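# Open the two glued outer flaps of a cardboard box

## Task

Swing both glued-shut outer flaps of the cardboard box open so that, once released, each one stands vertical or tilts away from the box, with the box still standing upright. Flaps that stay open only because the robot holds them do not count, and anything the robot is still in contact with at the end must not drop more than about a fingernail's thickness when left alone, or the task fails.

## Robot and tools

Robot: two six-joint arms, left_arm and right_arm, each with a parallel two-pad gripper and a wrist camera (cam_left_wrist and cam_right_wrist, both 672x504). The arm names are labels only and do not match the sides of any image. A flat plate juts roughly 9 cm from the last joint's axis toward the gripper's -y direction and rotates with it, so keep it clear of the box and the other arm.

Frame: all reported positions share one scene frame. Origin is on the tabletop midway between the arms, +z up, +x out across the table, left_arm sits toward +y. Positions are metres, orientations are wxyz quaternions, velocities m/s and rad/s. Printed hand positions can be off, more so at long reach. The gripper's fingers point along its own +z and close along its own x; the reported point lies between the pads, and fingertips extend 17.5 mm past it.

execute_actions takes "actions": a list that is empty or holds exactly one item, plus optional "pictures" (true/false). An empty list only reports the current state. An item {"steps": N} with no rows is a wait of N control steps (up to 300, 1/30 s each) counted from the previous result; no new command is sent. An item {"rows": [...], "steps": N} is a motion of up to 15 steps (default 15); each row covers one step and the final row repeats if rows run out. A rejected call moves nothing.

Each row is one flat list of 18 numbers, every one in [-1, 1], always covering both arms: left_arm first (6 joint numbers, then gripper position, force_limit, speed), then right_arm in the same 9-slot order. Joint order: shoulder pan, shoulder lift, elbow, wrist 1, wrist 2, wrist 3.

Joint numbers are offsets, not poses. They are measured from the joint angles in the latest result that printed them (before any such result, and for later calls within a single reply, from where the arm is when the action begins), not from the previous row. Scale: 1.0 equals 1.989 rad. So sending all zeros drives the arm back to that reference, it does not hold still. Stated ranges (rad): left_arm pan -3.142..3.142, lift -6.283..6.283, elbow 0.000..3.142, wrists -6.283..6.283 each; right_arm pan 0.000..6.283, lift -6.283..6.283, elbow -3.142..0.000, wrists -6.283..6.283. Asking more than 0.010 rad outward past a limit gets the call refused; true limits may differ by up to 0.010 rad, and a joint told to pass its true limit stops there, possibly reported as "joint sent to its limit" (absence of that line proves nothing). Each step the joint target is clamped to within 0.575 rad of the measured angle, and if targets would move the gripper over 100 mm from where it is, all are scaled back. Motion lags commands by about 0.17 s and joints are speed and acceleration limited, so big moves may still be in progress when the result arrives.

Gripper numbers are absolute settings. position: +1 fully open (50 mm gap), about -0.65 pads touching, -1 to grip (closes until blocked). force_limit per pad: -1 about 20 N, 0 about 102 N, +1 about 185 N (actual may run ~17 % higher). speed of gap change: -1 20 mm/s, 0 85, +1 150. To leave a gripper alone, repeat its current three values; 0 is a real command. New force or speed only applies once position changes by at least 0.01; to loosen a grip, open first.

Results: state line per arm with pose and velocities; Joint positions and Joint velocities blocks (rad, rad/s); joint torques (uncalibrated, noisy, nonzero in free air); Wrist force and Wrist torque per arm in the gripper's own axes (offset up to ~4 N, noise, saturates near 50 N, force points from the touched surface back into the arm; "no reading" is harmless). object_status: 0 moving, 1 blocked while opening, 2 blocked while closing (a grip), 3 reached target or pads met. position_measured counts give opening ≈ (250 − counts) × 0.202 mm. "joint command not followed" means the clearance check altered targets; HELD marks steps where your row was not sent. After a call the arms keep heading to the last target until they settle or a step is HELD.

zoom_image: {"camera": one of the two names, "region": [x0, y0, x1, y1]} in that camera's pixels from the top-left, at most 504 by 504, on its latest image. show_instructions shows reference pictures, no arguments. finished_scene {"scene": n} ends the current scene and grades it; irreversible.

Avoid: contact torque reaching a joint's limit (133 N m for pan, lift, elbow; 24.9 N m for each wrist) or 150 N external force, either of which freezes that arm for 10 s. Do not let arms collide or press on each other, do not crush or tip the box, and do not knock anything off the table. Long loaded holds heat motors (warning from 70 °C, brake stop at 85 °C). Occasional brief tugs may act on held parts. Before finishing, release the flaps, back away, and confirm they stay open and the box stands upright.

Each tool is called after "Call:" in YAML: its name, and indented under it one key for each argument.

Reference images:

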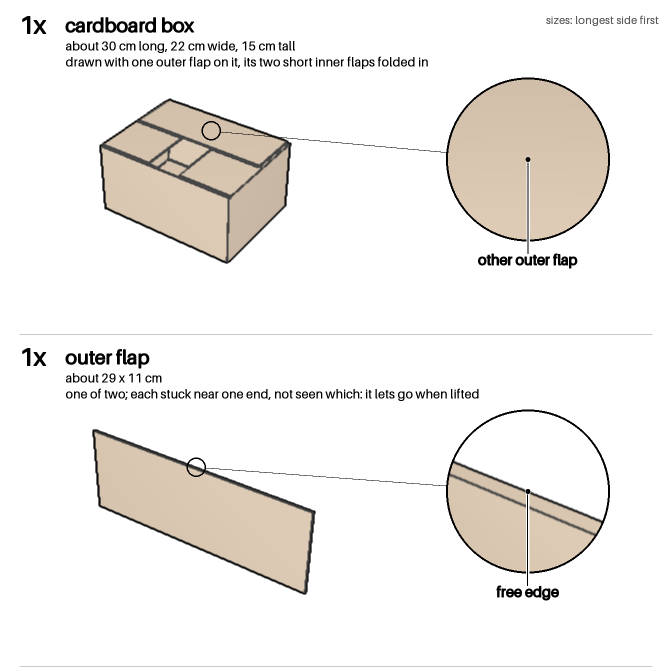

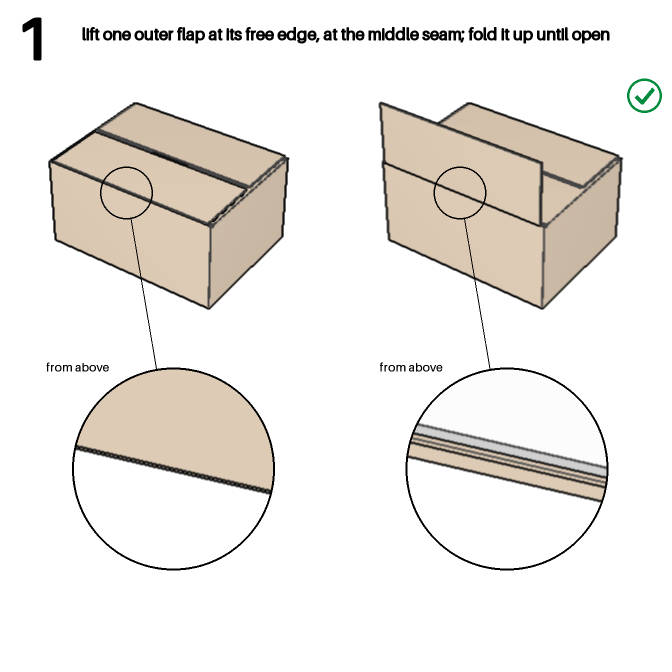

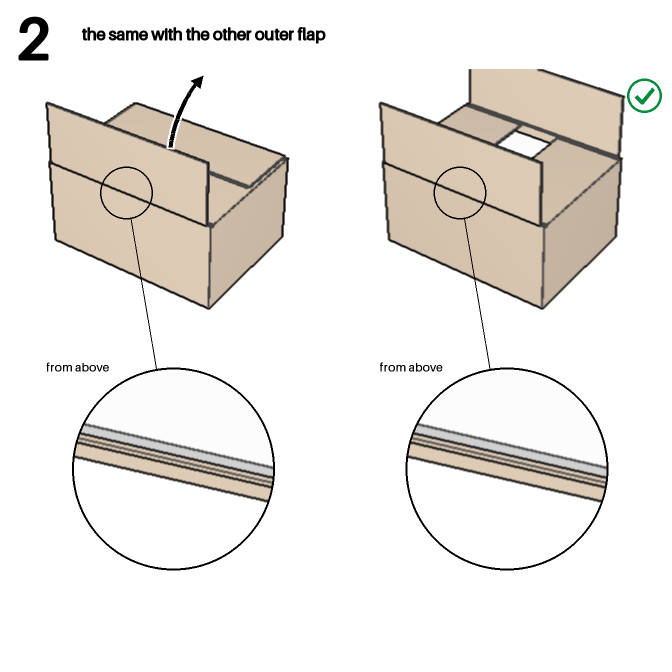

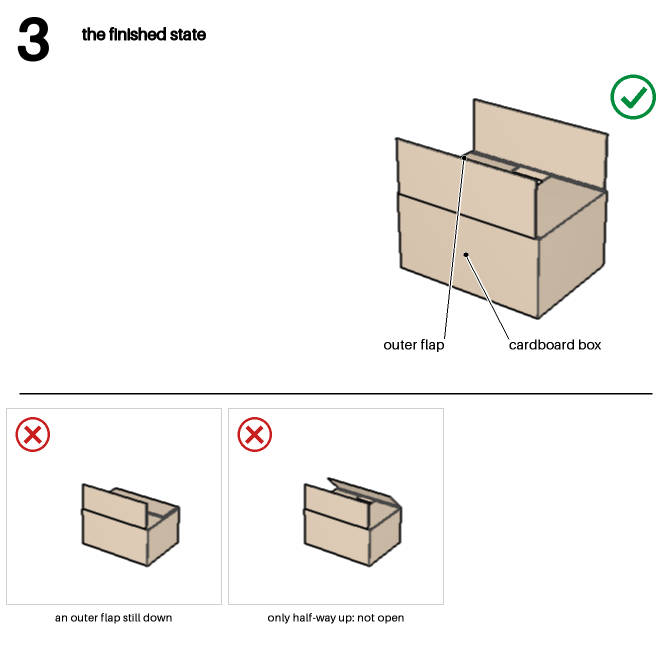

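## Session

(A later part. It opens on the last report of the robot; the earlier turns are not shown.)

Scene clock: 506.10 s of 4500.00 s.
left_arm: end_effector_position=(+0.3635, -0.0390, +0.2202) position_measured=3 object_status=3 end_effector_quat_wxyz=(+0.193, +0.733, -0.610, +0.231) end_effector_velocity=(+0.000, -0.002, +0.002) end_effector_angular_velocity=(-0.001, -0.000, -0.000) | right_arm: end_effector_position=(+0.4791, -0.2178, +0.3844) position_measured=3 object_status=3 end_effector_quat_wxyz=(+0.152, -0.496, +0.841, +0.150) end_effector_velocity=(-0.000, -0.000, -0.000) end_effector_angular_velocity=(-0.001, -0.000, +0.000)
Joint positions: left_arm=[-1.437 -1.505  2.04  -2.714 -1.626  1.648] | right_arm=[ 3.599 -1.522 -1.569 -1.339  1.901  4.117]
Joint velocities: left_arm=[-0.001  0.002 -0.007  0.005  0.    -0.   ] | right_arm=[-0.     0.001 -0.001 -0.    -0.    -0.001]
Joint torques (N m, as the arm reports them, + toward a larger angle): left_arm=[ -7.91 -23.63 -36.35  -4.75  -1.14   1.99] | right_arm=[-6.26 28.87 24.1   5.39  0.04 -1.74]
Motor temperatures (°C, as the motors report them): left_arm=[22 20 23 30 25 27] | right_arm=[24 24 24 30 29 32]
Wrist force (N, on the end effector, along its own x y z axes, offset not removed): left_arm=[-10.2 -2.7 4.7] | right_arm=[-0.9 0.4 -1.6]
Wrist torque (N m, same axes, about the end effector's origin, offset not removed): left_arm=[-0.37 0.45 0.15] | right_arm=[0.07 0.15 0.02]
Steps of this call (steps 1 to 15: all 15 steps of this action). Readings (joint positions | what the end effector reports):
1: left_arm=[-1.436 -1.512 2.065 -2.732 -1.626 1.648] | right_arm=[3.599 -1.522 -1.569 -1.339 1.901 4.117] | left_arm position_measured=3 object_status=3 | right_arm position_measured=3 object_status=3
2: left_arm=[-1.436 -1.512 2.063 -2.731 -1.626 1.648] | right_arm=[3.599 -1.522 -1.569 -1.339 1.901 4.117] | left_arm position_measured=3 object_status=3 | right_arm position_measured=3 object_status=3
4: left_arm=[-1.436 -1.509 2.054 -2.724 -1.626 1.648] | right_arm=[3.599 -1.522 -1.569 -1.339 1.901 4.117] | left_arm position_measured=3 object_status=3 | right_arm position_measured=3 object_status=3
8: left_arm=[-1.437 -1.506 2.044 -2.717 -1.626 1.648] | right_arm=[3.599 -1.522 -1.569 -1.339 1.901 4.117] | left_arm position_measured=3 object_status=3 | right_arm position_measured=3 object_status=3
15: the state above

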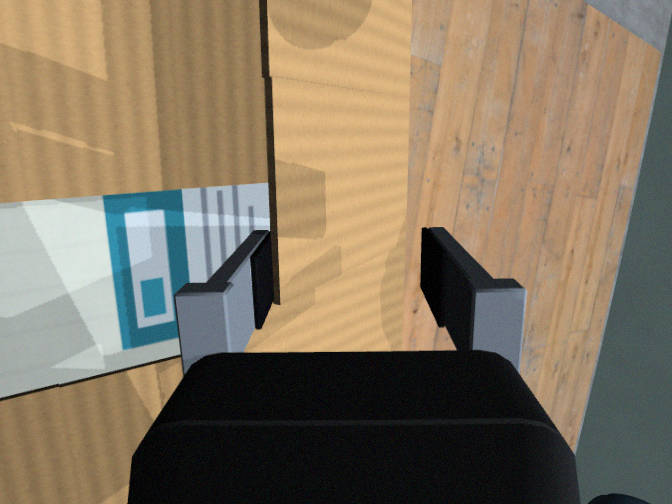

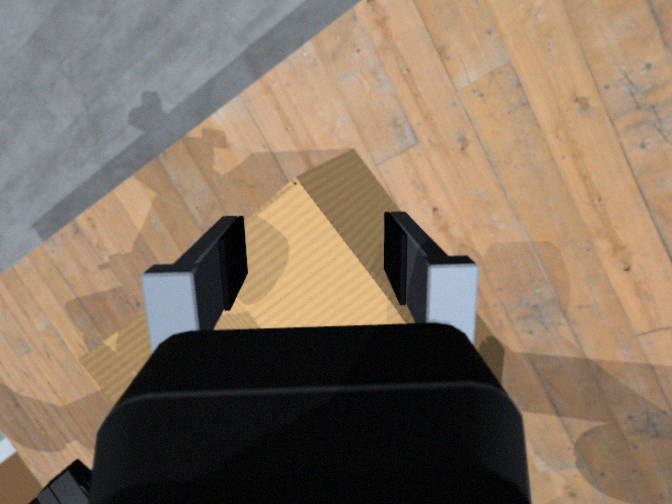

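Call:
execute_actions:
  actions:
    - {"rows":[[-0.0009,0.0055,-0.0145,0.009,0,0,1,0,0,0,0,0,0,0,0,1,0,0]]}
  pictures: false

Call:
execute_actions:
  actions:
    - {"rows":[[-0.0009,0.0055,-0.0145,0.009,0,0,1,0,0,0,0,0,0,0,0,1,0,0]]}

Scene clock: 518.40 s of 4500.00 s.
left_arm: end_effector_position=(+0.3647, -0.0471, +0.2258) position_measured=3 object_status=3 end_effector_quat_wxyz=(+0.193, +0.732, -0.611, +0.230) end_effector_velocity=(-0.000, -0.002, +0.001) end_effector_angular_velocity=(+0.000, +0.000, -0.001) | right_arm: end_effector_position=(+0.4791, -0.2178, +0.3844) position_measured=3 object_status=3 end_effector_quat_wxyz=(+0.152, -0.496, +0.841, +0.150) end_effector_velocity=(+0.000, +0.000, -0.000) end_effector_angular_velocity=(-0.000, +0.000, +0.000)
Joint positions: left_arm=[-1.439 -1.494  2.012 -2.697 -1.626  1.648] | right_arm=[ 3.599 -1.522 -1.569 -1.339  1.901  4.117]
Joint velocities: left_arm=[-0.001  0.003 -0.008  0.005 -0.    -0.001] | right_arm=[ 0.    -0.001  0.001 -0.    -0.    -0.   ]
Joint torques (N m, as the arm reports them, + toward a larger angle): left_arm=[ -7.97 -27.65 -35.54  -4.87  -1.11   2.01] | right_arm=[-7.43 28.4  26.17  5.52 -0.01 -2.14]
Motor temperatures (°C, as the motors report them): left_arm=[22 20 23 30 25 27] | right_arm=[24 24 24 30 29 32]
Wrist force (N, on the end effector, along its own x y z axes, offset not removed): left_arm=[-8.9 -2.4 8.3] | right_arm=[1.4 -1.3 -0.7]
Wrist torque (N m, same axes, about the end effector's origin, offset not removed): left_arm=[-0.37 -0.02 0.03] | right_arm=[-0.19 -0.14 -0.11]
Steps of this call (steps 1 to 15: the robot went on to your last target; steps 16 to 90: nothing new was sent; then 8.80 s passed at rest; steps 91 to 105: all 15 steps of this action). Readings (joint positions | what the end effector reports):
91: left_arm=[-1.437 -1.504 2.039 -2.713 -1.626 1.648] | right_arm=[3.599 -1.522 -1.569 -1.339 1.901 4.117] | left_arm position_measured=3 object_status=3 | right_arm position_measured=3 object_status=3
92: left_arm=[-1.437 -1.504 2.037 -2.712 -1.626 1.648] | right_arm=[3.599 -1.522 -1.569 -1.339 1.901 4.117] | left_arm position_measured=3 object_status=3 | right_arm position_measured=3 object_status=3
94: left_arm=[-1.438 -1.500 2.027 -2.706 -1.626 1.648] | right_arm=[3.599 -1.522 -1.569 -1.339 1.901 4.117] | left_arm position_measured=3 object_status=3 | right_arm position_measured=3 object_status=3
98: left_arm=[-1.438 -1.496 2.017 -2.700 -1.626 1.648] | right_arm=[3.599 -1.522 -1.569 -1.339 1.901 4.117] | left_arm position_measured=3 object_status=3 | right_arm position_measured=3 object_status=3
105: the state above

Scene clock: 518.90 s of 4500.00 s.
left_arm: end_effector_position=(+0.3658, -0.0551, +0.2313) position_measured=3 object_status=3 end_effector_quat_wxyz=(+0.193, +0.732, -0.612, +0.230) end_effector_velocity=(+0.000, -0.002, +0.002) end_effector_angular_velocity=(+0.000, -0.000, -0.001) | right_arm: end_effector_position=(+0.4791, -0.2178, +0.3844) position_measured=3 object_status=3 end_effector_quat_wxyz=(+0.152, -0.496, +0.841, +0.150) end_effector_velocity=(-0.000, +0.001, -0.000) end_effector_angular_velocity=(+0.001, +0.002, +0.000)
Joint positions: left_arm=[-1.441 -1.484  1.984 -2.679 -1.626  1.648] | right_arm=[ 3.599 -1.522 -1.569 -1.339  1.901  4.117]
Joint velocities: left_arm=[-0.     0.003 -0.008  0.005 -0.     0.001] | right_arm=[ 0.    -0.    -0.    -0.     0.001  0.001]
Joint torques (N m, as the arm reports them, + toward a larger angle): left_arm=[ -8.11 -28.11 -36.86  -4.74  -1.08   1.99] | right_arm=[-5.38 28.16 24.21  5.66  0.37 -2.2 ]
Motor temperatures (°C, as the motors report them): left_arm=[22 20 23 30 25 27] | right_arm=[24 24 24 30 29 32]
Wrist force (N, on the end effector, along its own x y z axes, offset not removed): left_arm=[-8.4 -1.4 8.2] | right_arm=[-0.6 0.7 0.1]
Wrist torque (N m, same axes, about the end effector's origin, offset not removed): left_arm=[-0.03 0.18 0.01] | right_arm=[0.28 0.19 -0.01]
Steps of this call (steps 1 to 15: all 15 steps of this action). Readings (joint positions | what the end effector reports):
1: left_arm=[-1.439 -1.494 2.011 -2.697 -1.626 1.648] | right_arm=[3.599 -1.522 -1.569 -1.339 1.901 4.117] | left_arm position_measured=3 object_status=3 | right_arm position_measured=3 object_status=3
2: left_arm=[-1.439 -1.493 2.009 -2.695 -1.626 1.648] | right_arm=[3.599 -1.522 -1.569 -1.339 1.901 4.117] | left_arm position_measured=3 object_status=3 | right_arm position_measured=3 object_status=3
4: left_arm=[-1.440 -1.489 2.000 -2.689 -1.626 1.648] | right_arm=[3.599 -1.522 -1.569 -1.339 1.901 4.117] | left_arm position_measured=3 object_status=3 | right_arm position_measured=3 object_status=3
8: left_arm=[-1.440 -1.485 1.989 -2.682 -1.626 1.648] | right_arm=[3.599 -1.522 -1.569 -1.339 1.901 4.117] | left_arm position_measured=3 object_status=3 | right_arm position_measured=3 object_status=3
15: the state above

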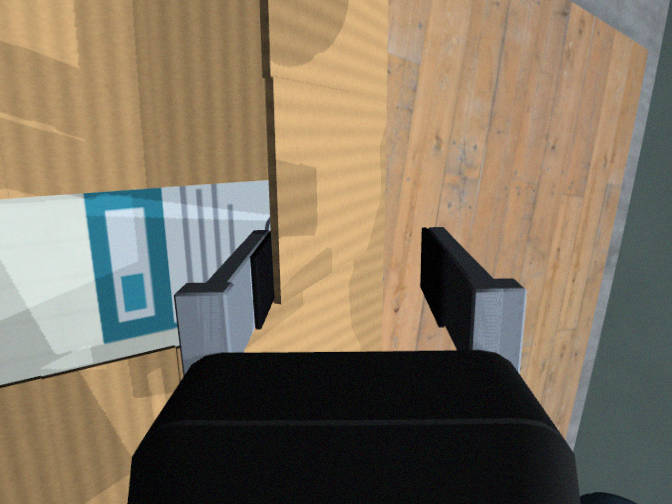

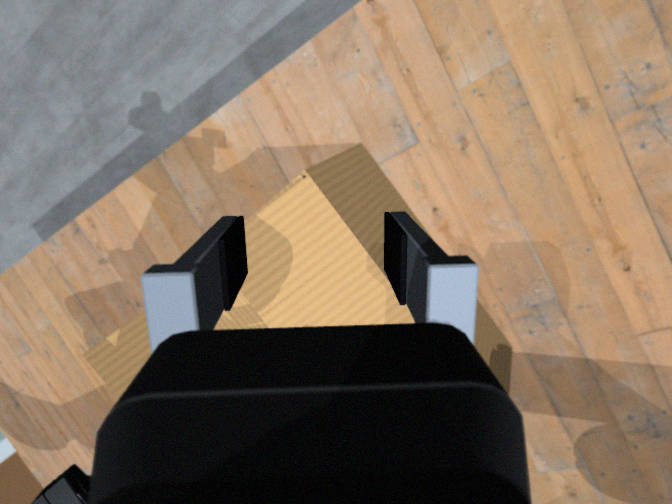

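Call:
execute_actions:
  actions:
    - {"rows":[[-0.001,0.007,-0.016,0.009,0,0,1,0,0,0,0,0,0,0,0,1,0,0]]}
  pictures: false

Call:
execute_actions:
  actions:
    - {"rows":[[-0.001,0.007,-0.016,0.009,0,0,1,0,0,0,0,0,0,0,0,1,0,0]]}

Scene clock: 523.17 s of 4500.00 s.
left_arm: end_effector_position=(+0.3671, -0.0642, +0.2368) position_measured=3 object_status=3 end_effector_quat_wxyz=(+0.193, +0.731, -0.612, +0.230) end_effector_velocity=(+0.000, -0.003, +0.002) end_effector_angular_velocity=(-0.000, +0.000, -0.000) | right_arm: end_effector_position=(+0.4791, -0.2178, +0.3844) position_measured=3 object_status=3 end_effector_quat_wxyz=(+0.152, -0.496, +0.841, +0.150) end_effector_velocity=(-0.000, +0.001, +0.001) end_effector_angular_velocity=(+0.002, -0.002, +0.002)
Joint positions: left_arm=[-1.442 -1.47   1.953 -2.662 -1.626  1.648] | right_arm=[ 3.599 -1.522 -1.569 -1.339  1.901  4.117]
Joint velocities: left_arm=[-0.     0.004 -0.009  0.005 -0.    -0.   ] | right_arm=[ 0.     0.     0.     0.001  0.001 -0.002]
Joint torques (N m, as the arm reports them, + toward a larger angle): left_arm=[ -6.73 -24.73 -32.2   -2.73  -1.12   2.02] | right_arm=[-6.6  28.8  24.8   5.01  0.4  -2.28]
Motor temperatures (°C, as the motors report them): left_arm=[22 20 23 30 25 27] | right_arm=[24 24 24 30 29 32]
Wrist force (N, on the end effector, along its own x y z axes, offset not removed): left_arm=[-2.8 -5.4 3.5] | right_arm=[0.9 -0.1 -1.3]
Wrist torque (N m, same axes, about the end effector's origin, offset not removed): left_arm=[-0.84 0.40 0.19] | right_arm=[0.06 -0.19 -0.17]
Steps of this call (steps 1 to 15: the robot went on to your last target; steps 16 to 90: nothing new was sent; then 0.77 s passed at rest; steps 91 to 105: all 15 steps of this action). Readings (joint positions | what the end effector reports):
91: left_arm=[-1.441 -1.483 1.983 -2.679 -1.626 1.648] | right_arm=[3.599 -1.522 -1.569 -1.339 1.901 4.117] | left_arm position_measured=3 object_status=3 | right_arm position_measured=3 object_status=3
92: left_arm=[-1.441 -1.482 1.981 -2.677 -1.626 1.648] | right_arm=[3.599 -1.522 -1.569 -1.339 1.901 4.117] | left_arm position_measured=3 object_status=3 | right_arm position_measured=3 object_status=3
94: left_arm=[-1.441 -1.478 1.970 -2.672 -1.626 1.648] | right_arm=[3.599 -1.522 -1.569 -1.339 1.901 4.117] | left_arm position_measured=3 object_status=3 | right_arm position_measured=3 object_status=3
98: left_arm=[-1.442 -1.473 1.959 -2.665 -1.626 1.648] | right_arm=[3.599 -1.522 -1.569 -1.339 1.901 4.117] | left_arm position_measured=3 object_status=3 | right_arm position_measured=3 object_status=3
105: the state above

Scene clock: 523.67 s of 4500.00 s.
left_arm: end_effector_position=(+0.3684, -0.0733, +0.2422) position_measured=3 object_status=3 end_effector_quat_wxyz=(+0.194, +0.731, -0.613, +0.230) end_effector_velocity=(+0.002, -0.002, +0.002) end_effector_angular_velocity=(-0.001, -0.001, +0.001) | right_arm: end_effector_position=(+0.4791, -0.2178, +0.3844) position_measured=3 object_status=3 end_effector_quat_wxyz=(+0.152, -0.496, +0.841, +0.150) end_effector_velocity=(+0.000, +0.000, -0.000) end_effector_angular_velocity=(-0.000, +0.001, -0.001)
Joint positions: left_arm=[-1.444 -1.457  1.922 -2.645 -1.626  1.648] | right_arm=[ 3.599 -1.522 -1.569 -1.339  1.901  4.117]
Joint velocities: left_arm=[ 0.001  0.004 -0.009  0.004  0.     0.   ] | right_arm=[ 0.    -0.001  0.001  0.     0.     0.001]
Joint torques (N m, as the arm reports them, + toward a larger angle): left_arm=[ -7.33 -23.95 -30.78  -2.19  -1.06   1.93] | right_arm=[-5.21 29.5  23.92  5.53  0.3  -2.15]
Motor temperatures (°C, as the motors report them): left_arm=[22 20 23 30 25 27] | right_arm=[24 24 24 30 29 32]
Wrist force (N, on the end effector, along its own x y z axes, offset not removed): left_arm=[1.5 -3.5 4.5] | right_arm=[-1.7 -2.1 -1.0]
Wrist torque (N m, same axes, about the end effector's origin, offset not removed): left_arm=[-0.28 -0.59 -0.06] | right_arm=[-0.20 0.18 -0.16]
Steps of this call (steps 1 to 15: all 15 steps of this action). Readings (joint positions | what the end effector reports):
1: left_arm=[-1.442 -1.470 1.953 -2.662 -1.626 1.648] | right_arm=[3.599 -1.522 -1.569 -1.339 1.901 4.117] | left_arm position_measured=3 object_status=3 | right_arm position_measured=3 object_status=3
2: left_arm=[-1.443 -1.469 1.951 -2.660 -1.626 1.648] | right_arm=[3.599 -1.522 -1.569 -1.339 1.901 4.117] | left_arm position_measured=3 object_status=3 | right_arm position_measured=3 object_status=3
4: left_arm=[-1.443 -1.464 1.940 -2.655 -1.626 1.648] | right_arm=[3.599 -1.522 -1.569 -1.339 1.901 4.117] | left_arm position_measured=3 object_status=3 | right_arm position_measured=3 object_status=3
8: left_arm=[-1.444 -1.459 1.928 -2.648 -1.626 1.648] | right_arm=[3.599 -1.522 -1.569 -1.339 1.901 4.117] | left_arm position_measured=3 object_status=3 | right_arm position_measured=3 object_status=3
15: the state above

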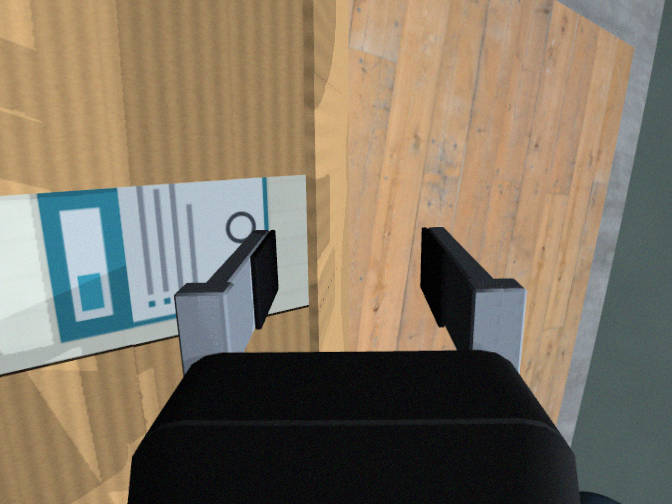

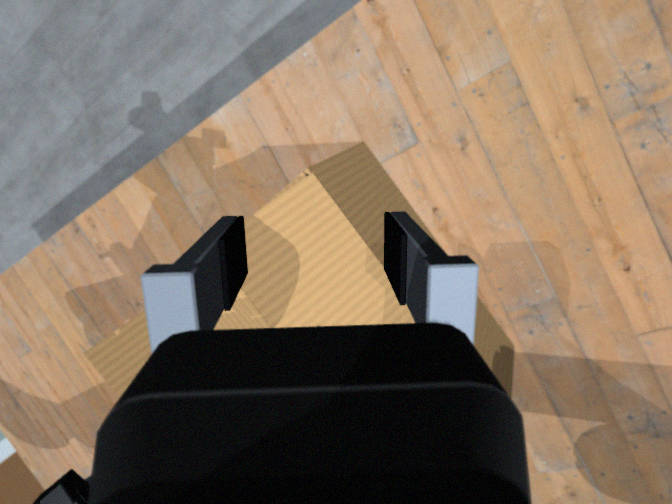

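Call:
execute_actions:
  actions:
    - {"rows":[[-0.0005,0.0107,-0.0145,0.0038,0,0,1,0,0,-0.1,0,0,0,0,0,1,0,0],[-0.0005,0.0107,-0.0145,0.0038,0,0,1,0,0,-0.1,0,0,0,0,0,1,0,0],[-0.0005,0.0107,-0.0145,0.0038,0,0,1,0,0,-0.1,0,0,0,0,0,1,0,0],[-0.001,0.0213,-0.029,0.0076,0,0,1,0,0,-0.1,0,0,0,0,0,1,0,0],[-0.001,0.0213,-0.029,0.0076,0,0,1,0,0,-0.1,0,0,0,0,0,1,0,0],[-0.001,0.0213,-0.029,0.0076,0,0,1,0,0,-0.1,0,0,0,0,0,1,0,0],[-0.0015,0.032,-0.0434,0.0115,0,0,1,0,0,-0.1,0,0,0,0,0,1,0,0],[-0.0015,0.032,-0.0434,0.0115,0,0,1,0,0,-0.1,0,0,0,0,0,1,0,0],[-0.0015,0.032,-0.0434,0.0115,0,0,1,0,0,-0.1,0,0,0,0,0,1,0,0],[-0.002,0.0426,-0.058,0.0153,0,0,1,0,0,-0.1,0,0,0,0,0,1,0,0],[-0.002,0.0426,-0.058,0.0153,0,0,1,0,0,-0.1,0,0,0,0,0,1,0,0],[-0.002,0.0426,-0.058,0.0153,0,0,1,0,0,-0.1,0,0,0,0,0,1,0,0],[-0.0025,0.0533,-0.0724,0.0191,0,0,1,0,0,-0.1,0,0,0,0,0,1,0,0]]}
  pictures: false

Call:
execute_actions:
  actions:
    - {"steps":12}
  pictures: false

Call:
execute_actions:
  actions:
    - {"rows":[[-0.0005,0.0107,-0.0145,0.0038,0,0,1,0,0,0,0,0,0,0,0,1,0,0],[-0.0005,0.0107,-0.0145,0.0038,0,0,1,0,0,0,0,0,0,0,0,1,0,0],[-0.0005,0.0107,-0.0145,0.0038,0,0,1,0,0,0,0,0,0,0,0,1,0,0],[-0.001,0.0213,-0.029,0.0076,0,0,1,0,0,0,0,0,0,0,0,1,0,0],[-0.001,0.0213,-0.029,0.0076,0,0,1,0,0,0,0,0,0,0,0,1,0,0],[-0.001,0.0213,-0.029,0.0076,0,0,1,0,0,0,0,0,0,0,0,1,0,0],[-0.0015,0.032,-0.0434,0.0115,0,0,1,0,0,0,0,0,0,0,0,1,0,0],[-0.0015,0.032,-0.0434,0.0115,0,0,1,0,0,0,0,0,0,0,0,1,0,0],[-0.0015,0.032,-0.0434,0.0115,0,0,1,0,0,0,0,0,0,0,0,1,0,0],[-0.002,0.0426,-0.058,0.0153,0,0,1,0,0,0,0,0,0,0,0,1,0,0],[-0.002,0.0426,-0.058,0.0153,0,0,1,0,0,0,0,0,0,0,0,1,0,0],[-0.002,0.0426,-0.058,0.0153,0,0,1,0,0,0,0,0,0,0,0,1,0,0],[-0.0025,0.0533,-0.0724,0.0191,0,0,1,0,0,0,0,0,0,0,0,1,0,0]]}
  pictures: false

Call:
execute_actions:
  actions:
    - {"steps":15}

Scene clock: 545.73 s of 4500.00 s.
left_arm: end_effector_position=(+0.3759, -0.1099, +0.2467) position_measured=3 object_status=3 end_effector_quat_wxyz=(+0.194, +0.730, -0.614, +0.229) end_effector_velocity=(+0.021, -0.103, +0.011) end_effector_angular_velocity=(-0.003, -0.000, -0.009) | right_arm: end_effector_position=(+0.5014, -0.3211, +0.3844) position_measured=3 object_status=3 end_effector_quat_wxyz=(+0.166, -0.414, +0.885, +0.135) end_effector_velocity=(+0.005, -0.040, -0.001) end_effector_angular_velocity=(-0.001, +0.003, -0.073)
Joint positions: left_arm=[-1.448 -1.38   1.818 -2.617 -1.626  1.648] | right_arm=[ 3.41  -1.522 -1.569 -1.339  1.901  4.117]
Joint velocities: left_arm=[-0.01   0.215 -0.293  0.075 -0.    -0.001] | right_arm=[-0.072 -0.001 -0.    -0.001 -0.     0.001]
Joint torques (N m, as the arm reports them, + toward a larger angle): left_arm=[ -7.46 -32.82 -31.53  -3.06  -1.1    1.96] | right_arm=[-9.97 28.1  25.26  5.15  0.03 -2.19]
Motor temperatures (°C, as the motors report them): left_arm=[22 21 23 30 25 27] | right_arm=[24 24 24 30 29 32]
Wrist force (N, on the end effector, along its own x y z axes, offset not removed): left_arm=[-3.5 1.7 3.8] | right_arm=[-1.8 -1.7 1.7]
Wrist torque (N m, same axes, about the end effector's origin, offset not removed): left_arm=[0.30 0.08 0.01] | right_arm=[-0.11 0.39 0.09]
Steps of this call (steps 1 to 15: the robot went on to your last target; steps 16 to 90: nothing new was sent; then 18.57 s passed at rest; steps 91 to 105: all 15 steps of this action). Readings (joint positions | what the end effector reports):
91: left_arm=[-1.444 -1.456 1.921 -2.644 -1.626 1.648] | right_arm=[3.599 -1.522 -1.569 -1.339 1.901 4.117] | left_arm position_measured=3 object_status=3 | right_arm position_measured=3 object_status=3
92: left_arm=[-1.444 -1.455 1.919 -2.644 -1.626 1.648] | right_arm=[3.596 -1.522 -1.569 -1.339 1.901 4.117] | left_arm position_measured=3 object_status=3 | right_arm position_measured=3 object_status=3
94: left_arm=[-1.445 -1.448 1.910 -2.641 -1.626 1.648] | right_arm=[3.554 -1.522 -1.569 -1.339 1.901 4.117] | left_arm position_measured=3 object_status=3 | right_arm position_measured=3 object_status=3
98: left_arm=[-1.446 -1.427 1.882 -2.634 -1.626 1.648] | right_arm=[3.457 -1.522 -1.569 -1.339 1.901 4.117] | left_arm position_measured=3 object_status=3 | right_arm position_measured=3 object_status=3
105: the state above

Scene clock: 546.13 s of 4500.00 s.
left_arm: end_effector_position=(+0.3786, -0.1233, +0.2481) position_measured=3 object_status=3 end_effector_quat_wxyz=(+0.194, +0.729, -0.615, +0.229) end_effector_velocity=(+0.001, -0.005, +0.000) end_effector_angular_velocity=(+0.000, -0.000, -0.001) | right_arm: end_effector_position=(+0.5020, -0.3259, +0.3844) position_measured=3 object_status=3 end_effector_quat_wxyz=(+0.166, -0.411, +0.886, +0.134) end_effector_velocity=(+0.001, -0.001, -0.000) end_effector_angular_velocity=(+0.002, +0.001, -0.003)
Joint positions: left_arm=[-1.449 -1.352  1.78  -2.607 -1.626  1.648] | right_arm=[ 3.401 -1.522 -1.569 -1.339  1.901  4.117]
Joint velocities: left_arm=[ 0.     0.01  -0.013  0.004  0.     0.001] | right_arm=[-0.003 -0.002  0.     0.001  0.002  0.   ]
Joint torques (N m, as the arm reports them, + toward a larger angle): left_arm=[ -6.68 -29.88 -31.24  -2.63  -1.12   1.98] | right_arm=[-12.08  29.35  25.96   5.26   0.35  -2.4 ]
Motor temperatures (°C, as the motors report them): left_arm=[22 21 23 30 25 27] | right_arm=[24 24 24 30 29 32]
Wrist force (N, on the end effector, along its own x y z axes, offset not removed): left_arm=[-3.4 -0.8 1.8] | right_arm=[-0.4 0.6 -0.2]
Wrist torque (N m, same axes, about the end effector's origin, offset not removed): left_arm=[-0.08 0.58 0.19] | right_arm=[0.36 0.11 -0.06]
Steps of this call (steps 1 to 12: the robot went on to your last target). Readings (joint positions | what the end effector reports):
1: left_arm=[-1.448 -1.373 1.810 -2.615 -1.626 1.648] | right_arm=[3.408 -1.522 -1.569 -1.339 1.901 4.117] | left_arm position_measured=3 object_status=3 | right_arm position_measured=3 object_status=3
2: left_arm=[-1.449 -1.368 1.802 -2.613 -1.626 1.648] | right_arm=[3.406 -1.522 -1.569 -1.339 1.901 4.117] | left_arm position_measured=3 object_status=3 | right_arm position_measured=3 object_status=3
4: left_arm=[-1.449 -1.361 1.793 -2.610 -1.626 1.648] | right_arm=[3.404 -1.522 -1.569 -1.339 1.901 4.117] | left_arm position_measured=3 object_status=3 | right_arm position_measured=3 object_status=3
8: left_arm=[-1.449 -1.354 1.783 -2.608 -1.626 1.648] | right_arm=[3.402 -1.522 -1.569 -1.339 1.901 4.117] | left_arm position_measured=3 object_status=3 | right_arm position_measured=3 object_status=3
12: the state above

Scene clock: 546.63 s of 4500.00 s.
left_arm: end_effector_position=(+0.3855, -0.1590, +0.2494) position_measured=3 object_status=3 end_effector_quat_wxyz=(+0.194, +0.728, -0.616, +0.229) end_effector_velocity=(+0.019, -0.099, +0.001) end_effector_angular_velocity=(-0.000, -0.000, -0.010) | right_arm: end_effector_position=(+0.5020, -0.3260, +0.3844) position_measured=3 object_status=3 end_effector_quat_wxyz=(+0.166, -0.411, +0.886, +0.134) end_effector_velocity=(-0.000, -0.000, +0.000) end_effector_angular_velocity=(-0.000, -0.001, -0.000)
Joint positions: left_arm=[-1.453 -1.275  1.676 -2.58  -1.626  1.648] | right_arm=[ 3.401 -1.522 -1.569 -1.339  1.901  4.117]
Joint velocities: left_arm=[-0.01   0.215 -0.291  0.075  0.    -0.   ] | right_arm=[ 0.     0.001 -0.     0.001 -0.     0.   ]
Joint torques (N m, as the arm reports them, + toward a larger angle): left_arm=[ -5.91 -39.57 -33.51  -3.45  -1.17   1.97] | right_arm=[ 7.95 28.67 25.12  5.38  0.22 -2.03]
Motor temperatures (°C, as the motors report them): left_arm=[22 21 23 30 25 27] | right_arm=[24 24 24 30 29 32]
Wrist force (N, on the end effector, along its own x y z axes, offset not removed): left_arm=[-3.3 0.8 8.4] | right_arm=[-0.7 -2.2 -0.1]
Wrist torque (N m, same axes, about the end effector's origin, offset not removed): left_arm=[0.36 0.32 0.12] | right_arm=[-0.32 0.17 -0.04]
Steps of this call (steps 1 to 15: all 15 steps of this action). Readings (joint positions | what the end effector reports):
1: left_arm=[-1.449 -1.352 1.780 -2.607 -1.626 1.648] | right_arm=[3.401 -1.522 -1.569 -1.339 1.901 4.117] | left_arm position_measured=3 object_status=3 | right_arm position_measured=3 object_status=3
2: left_arm=[-1.449 -1.350 1.778 -2.606 -1.626 1.648] | right_arm=[3.401 -1.522 -1.569 -1.339 1.901 4.117] | left_arm position_measured=3 object_status=3 | right_arm position_measured=3 object_status=3
4: left_arm=[-1.450 -1.343 1.768 -2.604 -1.626 1.648] | right_arm=[3.401 -1.522 -1.569 -1.339 1.901 4.117] | left_arm position_measured=3 object_status=3 | right_arm position_measured=3 object_status=3
8: left_arm=[-1.451 -1.322 1.740 -2.596 -1.626 1.648] | right_arm=[3.401 -1.522 -1.569 -1.339 1.901 4.117] | left_arm position_measured=3 object_status=3 | right_arm position_measured=3 object_status=3
15: the state above

Scene clock: 547.13 s of 4500.00 s.
left_arm: end_effector_position=(+0.3880, -0.1722, +0.2497) position_measured=3 object_status=3 end_effector_quat_wxyz=(+0.195, +0.728, -0.617, +0.229) end_effector_velocity=(-0.001, -0.003, +0.001) end_effector_angular_velocity=(-0.001, +0.000, -0.002) | right_arm: end_effector_position=(+0.5020, -0.3260, +0.3844) position_measured=3 object_status=3 end_effector_quat_wxyz=(+0.166, -0.411, +0.886, +0.134) end_effector_velocity=(+0.000, +0.000, +0.000) end_effector_angular_velocity=(+0.001, -0.001, +0.001)
Joint positions: left_arm=[-1.454 -1.247  1.637 -2.569 -1.626  1.648] | right_arm=[ 3.401 -1.522 -1.569 -1.339  1.901  4.117]
Joint velocities: left_arm=[-0.002  0.005 -0.007  0.001 -0.    -0.   ] | right_arm=[ 0.    -0.     0.     0.001  0.001 -0.001]
Joint torques (N m, as the arm reports them, + toward a larger angle): left_arm=[ -7.62 -36.87 -31.62  -2.9   -1.1    2.  ] | right_arm=[ 9.73 28.84 24.04  5.44  0.02 -2.53]
Motor temperatures (°C, as the motors report them): left_arm=[22 21 23 30 25 27] | right_arm=[24 24 24 30 29 32]
Wrist force (N, on the end effector, along its own x y z axes, offset not removed): left_arm=[-4.4 -3.8 -2.3] | right_arm=[0.3 -1.8 -1.4]
Wrist torque (N m, same axes, about the end effector's origin, offset not removed): left_arm=[-0.74 0.20 0.07] | right_arm=[-0.18 -0.02 -0.20]
Steps of this call (steps 1 to 15: the robot went on to your last target). Readings (joint positions | what the end effector reports):
1: left_arm=[-1.453 -1.269 1.667 -2.577 -1.626 1.648] | right_arm=[3.401 -1.522 -1.569 -1.339 1.901 4.117] | left_arm position_measured=3 object_status=3 | right_arm position_measured=3 object_status=3
2: left_arm=[-1.453 -1.264 1.660 -2.575 -1.626 1.648] | right_arm=[3.401 -1.522 -1.569 -1.339 1.901 4.117] | left_arm position_measured=3 object_status=3 | right_arm position_measured=3 object_status=3
4: left_arm=[-1.454 -1.256 1.651 -2.573 -1.626 1.648] | right_arm=[3.401 -1.522 -1.569 -1.339 1.901 4.117] | left_arm position_measured=3 object_status=3 | right_arm position_measured=3 object_status=3
8: left_arm=[-1.454 -1.250 1.641 -2.571 -1.626 1.648] | right_arm=[3.401 -1.522 -1.569 -1.339 1.901 4.117] | left_arm position_measured=3 object_status=3 | right_arm position_measured=3 object_status=3
15: the state above

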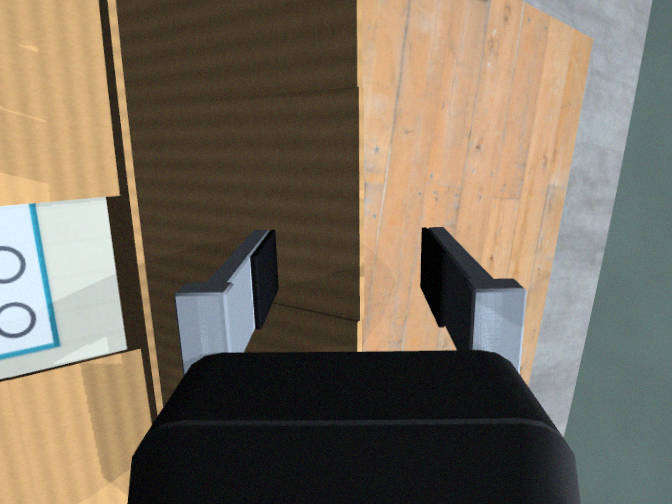

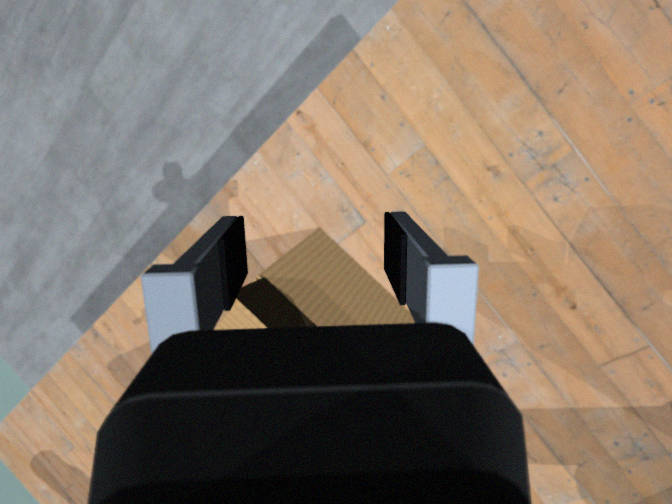

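Call:
execute_actions:
  actions:
    - {"rows":[[0,-0.11,0,0.11,0,0,1,0,0,0,0,0,0,0,0,1,0,0]]}
  pictures: false

Call:
execute_actions:
  actions:
    - {"rows":[[0,-0.1,0,0.25,0,0,1,0,0,0,0,0,0,0,0,1,0,0]]}
  pictures: false

Call:
execute_actions:
  actions:
    - {"steps":30}

Scene clock: 553.30 s of 4500.00 s.
left_arm: end_effector_position=(+0.3719, -0.1114, +0.3468) position_measured=3 object_status=3 end_effector_quat_wxyz=(+0.195, +0.728, -0.617, +0.229) end_effector_velocity=(-0.007, +0.029, +0.038) end_effector_angular_velocity=(-0.002, -0.001, -0.000) | right_arm: end_effector_position=(+0.5020, -0.3259, +0.3844) position_measured=3 object_status=3 end_effector_quat_wxyz=(+0.166, -0.411, +0.886, +0.134) end_effector_velocity=(-0.000, -0.000, -0.001) end_effector_angular_velocity=(-0.001, +0.002, -0.001)
Joint positions: left_arm=[-1.454 -1.454  1.637 -2.362 -1.626  1.648] | right_arm=[ 3.401 -1.522 -1.569 -1.339  1.901  4.117]
Joint velocities: left_arm=[ 0.001 -0.086 -0.001  0.086 -0.     0.001] | right_arm=[ 0.    -0.001 -0.001 -0.    -0.     0.001]
Joint torques (N m, as the arm reports them, + toward a larger angle): left_arm=[  5.71 -36.45 -18.29  -2.28  -1.14   1.94] | right_arm=[ 9.58 28.45 24.64  5.42  0.13 -2.7 ]
Motor temperatures (°C, as the motors report them): left_arm=[22 21 23 30 25 27] | right_arm=[24 24 24 30 29 32]
Wrist force (N, on the end effector, along its own x y z axes, offset not removed): left_arm=[1.9 1.9 0.8] | right_arm=[-0.4 -1.1 -0.4]
Wrist torque (N m, same axes, about the end effector's origin, offset not removed): left_arm=[0.11 -0.14 0.18] | right_arm=[-0.28 -0.04 0.05]
Steps of this call (steps 1 to 15: the robot went on to your last target; steps 16 to 90: nothing new was sent; then 2.67 s passed at rest; steps 91 to 105: all 15 steps of this action). Readings (joint positions | what the end effector reports):
91: left_arm=[-1.454 -1.246 1.636 -2.569 -1.626 1.648] | right_arm=[3.401 -1.522 -1.569 -1.339 1.901 4.117] | left_arm position_measured=3 object_status=3 | right_arm position_measured=3 object_status=3
92: left_arm=[-1.454 -1.249 1.636 -2.566 -1.626 1.648] | right_arm=[3.401 -1.522 -1.569 -1.339 1.901 4.117] | left_arm position_measured=3 object_status=3 | right_arm position_measured=3 object_status=3
94: left_arm=[-1.454 -1.291 1.636 -2.523 -1.626 1.648] | right_arm=[3.401 -1.522 -1.569 -1.339 1.901 4.117] | left_arm position_measured=3 object_status=3 | right_arm position_measured=3 object_status=3
98: left_arm=[-1.454 -1.396 1.637 -2.420 -1.626 1.648] | right_arm=[3.401 -1.522 -1.569 -1.339 1.901 4.117] | left_arm position_measured=3 object_status=3 | right_arm position_measured=3 object_status=3
105: the state above

Scene clock: 553.80 s of 4500.00 s.
left_arm: end_effector_position=(+0.3394, +0.0113, +0.3634) position_measured=3 object_status=3 end_effector_quat_wxyz=(+0.119, +0.754, -0.634, +0.120) end_effector_velocity=(-0.020, +0.078, -0.005) end_effector_angular_velocity=(+0.188, +0.050, +0.002) | right_arm: end_effector_position=(+0.5020, -0.3259, +0.3844) position_measured=3 object_status=3 end_effector_quat_wxyz=(+0.166, -0.411, +0.886, +0.134) end_effector_velocity=(-0.000, -0.000, +0.001) end_effector_angular_velocity=(-0.000, -0.002, +0.000)
Joint positions: left_arm=[-1.454 -1.642  1.637 -1.901 -1.626  1.648] | right_arm=[ 3.401 -1.522 -1.569 -1.339  1.901  4.117]
Joint velocities: left_arm=[ 0.002 -0.086  0.     0.28  -0.    -0.   ] | right_arm=[ 0.     0.002  0.     0.    -0.001 -0.   ]
Joint torques (N m, as the arm reports them, + toward a larger angle): left_arm=[  3.2  -30.85 -32.15  -2.43  -1.11   2.  ] | right_arm=[ 9.13 28.76 24.4   5.39  0.27 -2.36]
Motor temperatures (°C, as the motors report them): left_arm=[22 21 23 30 25 27] | right_arm=[24 24 24 30 29 32]
Wrist force (N, on the end effector, along its own x y z axes, offset not removed): left_arm=[-4.8 1.6 1.1] | right_arm=[-1.3 -0.2 0.8]
Wrist torque (N m, same axes, about the end effector's origin, offset not removed): left_arm=[0.46 0.87 0.10] | right_arm=[0.10 0.22 -0.09]
Steps of this call (steps 1 to 15: all 15 steps of this action). Readings (joint positions | what the end effector reports):
1: left_arm=[-1.454 -1.457 1.637 -2.359 -1.626 1.648] | right_arm=[3.401 -1.522 -1.569 -1.339 1.901 4.117] | left_arm position_measured=3 object_status=3 | right_arm position_measured=3 object_status=3
2: left_arm=[-1.454 -1.462 1.637 -2.354 -1.626 1.648] | right_arm=[3.401 -1.522 -1.569 -1.339 1.901 4.117] | left_arm position_measured=3 object_status=3 | right_arm position_measured=3 object_status=3
4: left_arm=[-1.454 -1.502 1.637 -2.303 -1.626 1.648] | right_arm=[3.401 -1.522 -1.569 -1.339 1.901 4.117] | left_arm position_measured=3 object_status=3 | right_arm position_measured=3 object_status=3
8: left_arm=[-1.454 -1.585 1.637 -2.086 -1.626 1.648] | right_arm=[3.401 -1.522 -1.569 -1.339 1.901 4.117] | left_arm position_measured=3 object_status=3 | right_arm position_measured=3 object_status=3
15: the state above

Scene clock: 554.80 s of 4500.00 s.
left_arm: end_effector_position=(+0.3368, +0.0214, +0.3628) position_measured=3 object_status=3 end_effector_quat_wxyz=(+0.111, +0.756, -0.635, +0.110) end_effector_velocity=(-0.000, -0.001, +0.001) end_effector_angular_velocity=(-0.001, -0.000, -0.000) | right_arm: end_effector_position=(+0.5020, -0.3259, +0.3844) position_measured=3 object_status=3 end_effector_quat_wxyz=(+0.166, -0.411, +0.886, +0.134) end_effector_velocity=(-0.000, -0.000, -0.000) end_effector_angular_velocity=(+0.000, +0.001, -0.002)
Joint positions: left_arm=[-1.454 -1.653  1.637 -1.865 -1.626  1.648] | right_arm=[ 3.401 -1.522 -1.569 -1.339  1.901  4.117]
Joint velocities: left_arm=[-0.001  0.    -0.001 -0.    -0.    -0.001] | right_arm=[ 0.     0.001 -0.002  0.001  0.     0.002]
Joint torques (N m, as the arm reports them, + toward a larger angle): left_arm=[ -1.36 -31.63 -32.76  -2.15  -1.26   1.9 ] | right_arm=[ 7.97 29.16 24.88  5.19  0.09 -2.62]
Motor temperatures (°C, as the motors report them): left_arm=[22 21 23 30 25 27] | right_arm=[24 24 24 30 29 32]
Wrist force (N, on the end effector, along its own x y z axes, offset not removed): left_arm=[2.7 -3.4 2.5] | right_arm=[0.0 -2.4 0.1]
Wrist torque (N m, same axes, about the end effector's origin, offset not removed): left_arm=[-0.32 -0.49 -0.18] | right_arm=[-0.28 -0.01 -0.04]
Steps of this call (steps 1 to 30: the robot went on to your last target). Readings (joint positions | what the end effector reports):
1: left_arm=[-1.454 -1.644 1.637 -1.893 -1.626 1.648] | right_arm=[3.401 -1.522 -1.569 -1.339 1.901 4.117] | left_arm position_measured=3 object_status=3 | right_arm position_measured=3 object_status=3
2: left_arm=[-1.454 -1.646 1.637 -1.886 -1.626 1.648] | right_arm=[3.401 -1.522 -1.569 -1.339 1.901 4.117] | left_arm position_measured=3 object_status=3 | right_arm position_measured=3 object_status=3
4: left_arm=[-1.454 -1.649 1.637 -1.878 -1.626 1.648] | right_arm=[3.401 -1.522 -1.569 -1.339 1.901 4.117] | left_arm position_measured=3 object_status=3 | right_arm position_measured=3 object_status=3
8: left_arm=[-1.454 -1.652 1.637 -1.869 -1.626 1.648] | right_arm=[3.401 -1.522 -1.569 -1.339 1.901 4.117] | left_arm position_measured=3 object_status=3 | right_arm position_measured=3 object_status=3
30: the state above
All arms were judged still, so your last target was given up. Only a new action makes them travel on or press farther. Fingers that are still opening or closing keep moving.

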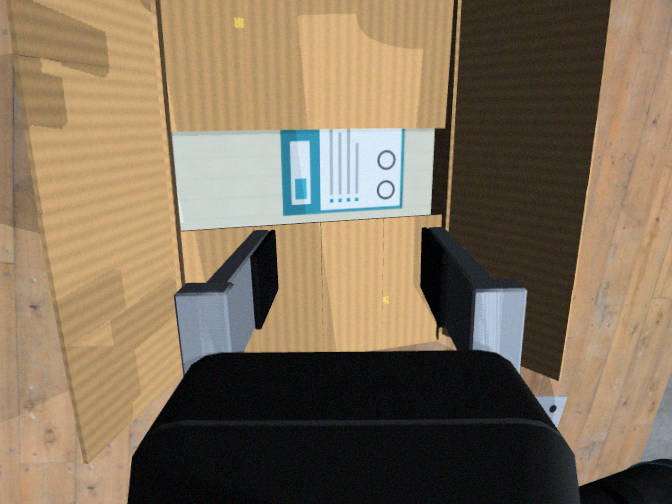

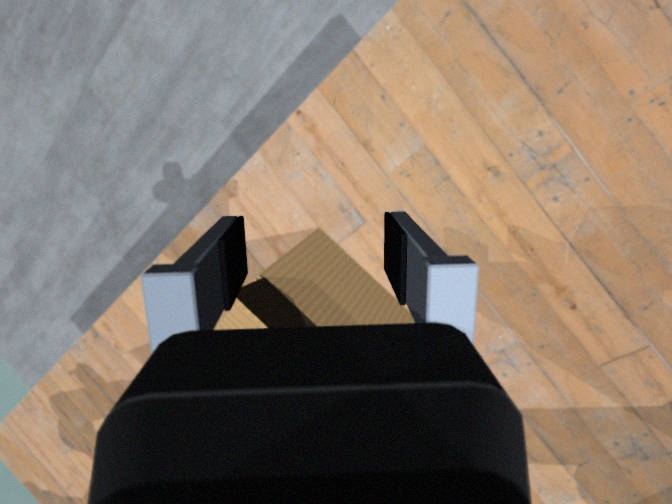

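Both open.

Call:
finished_scene:
  scene: 1

The scene is finished: the task was done.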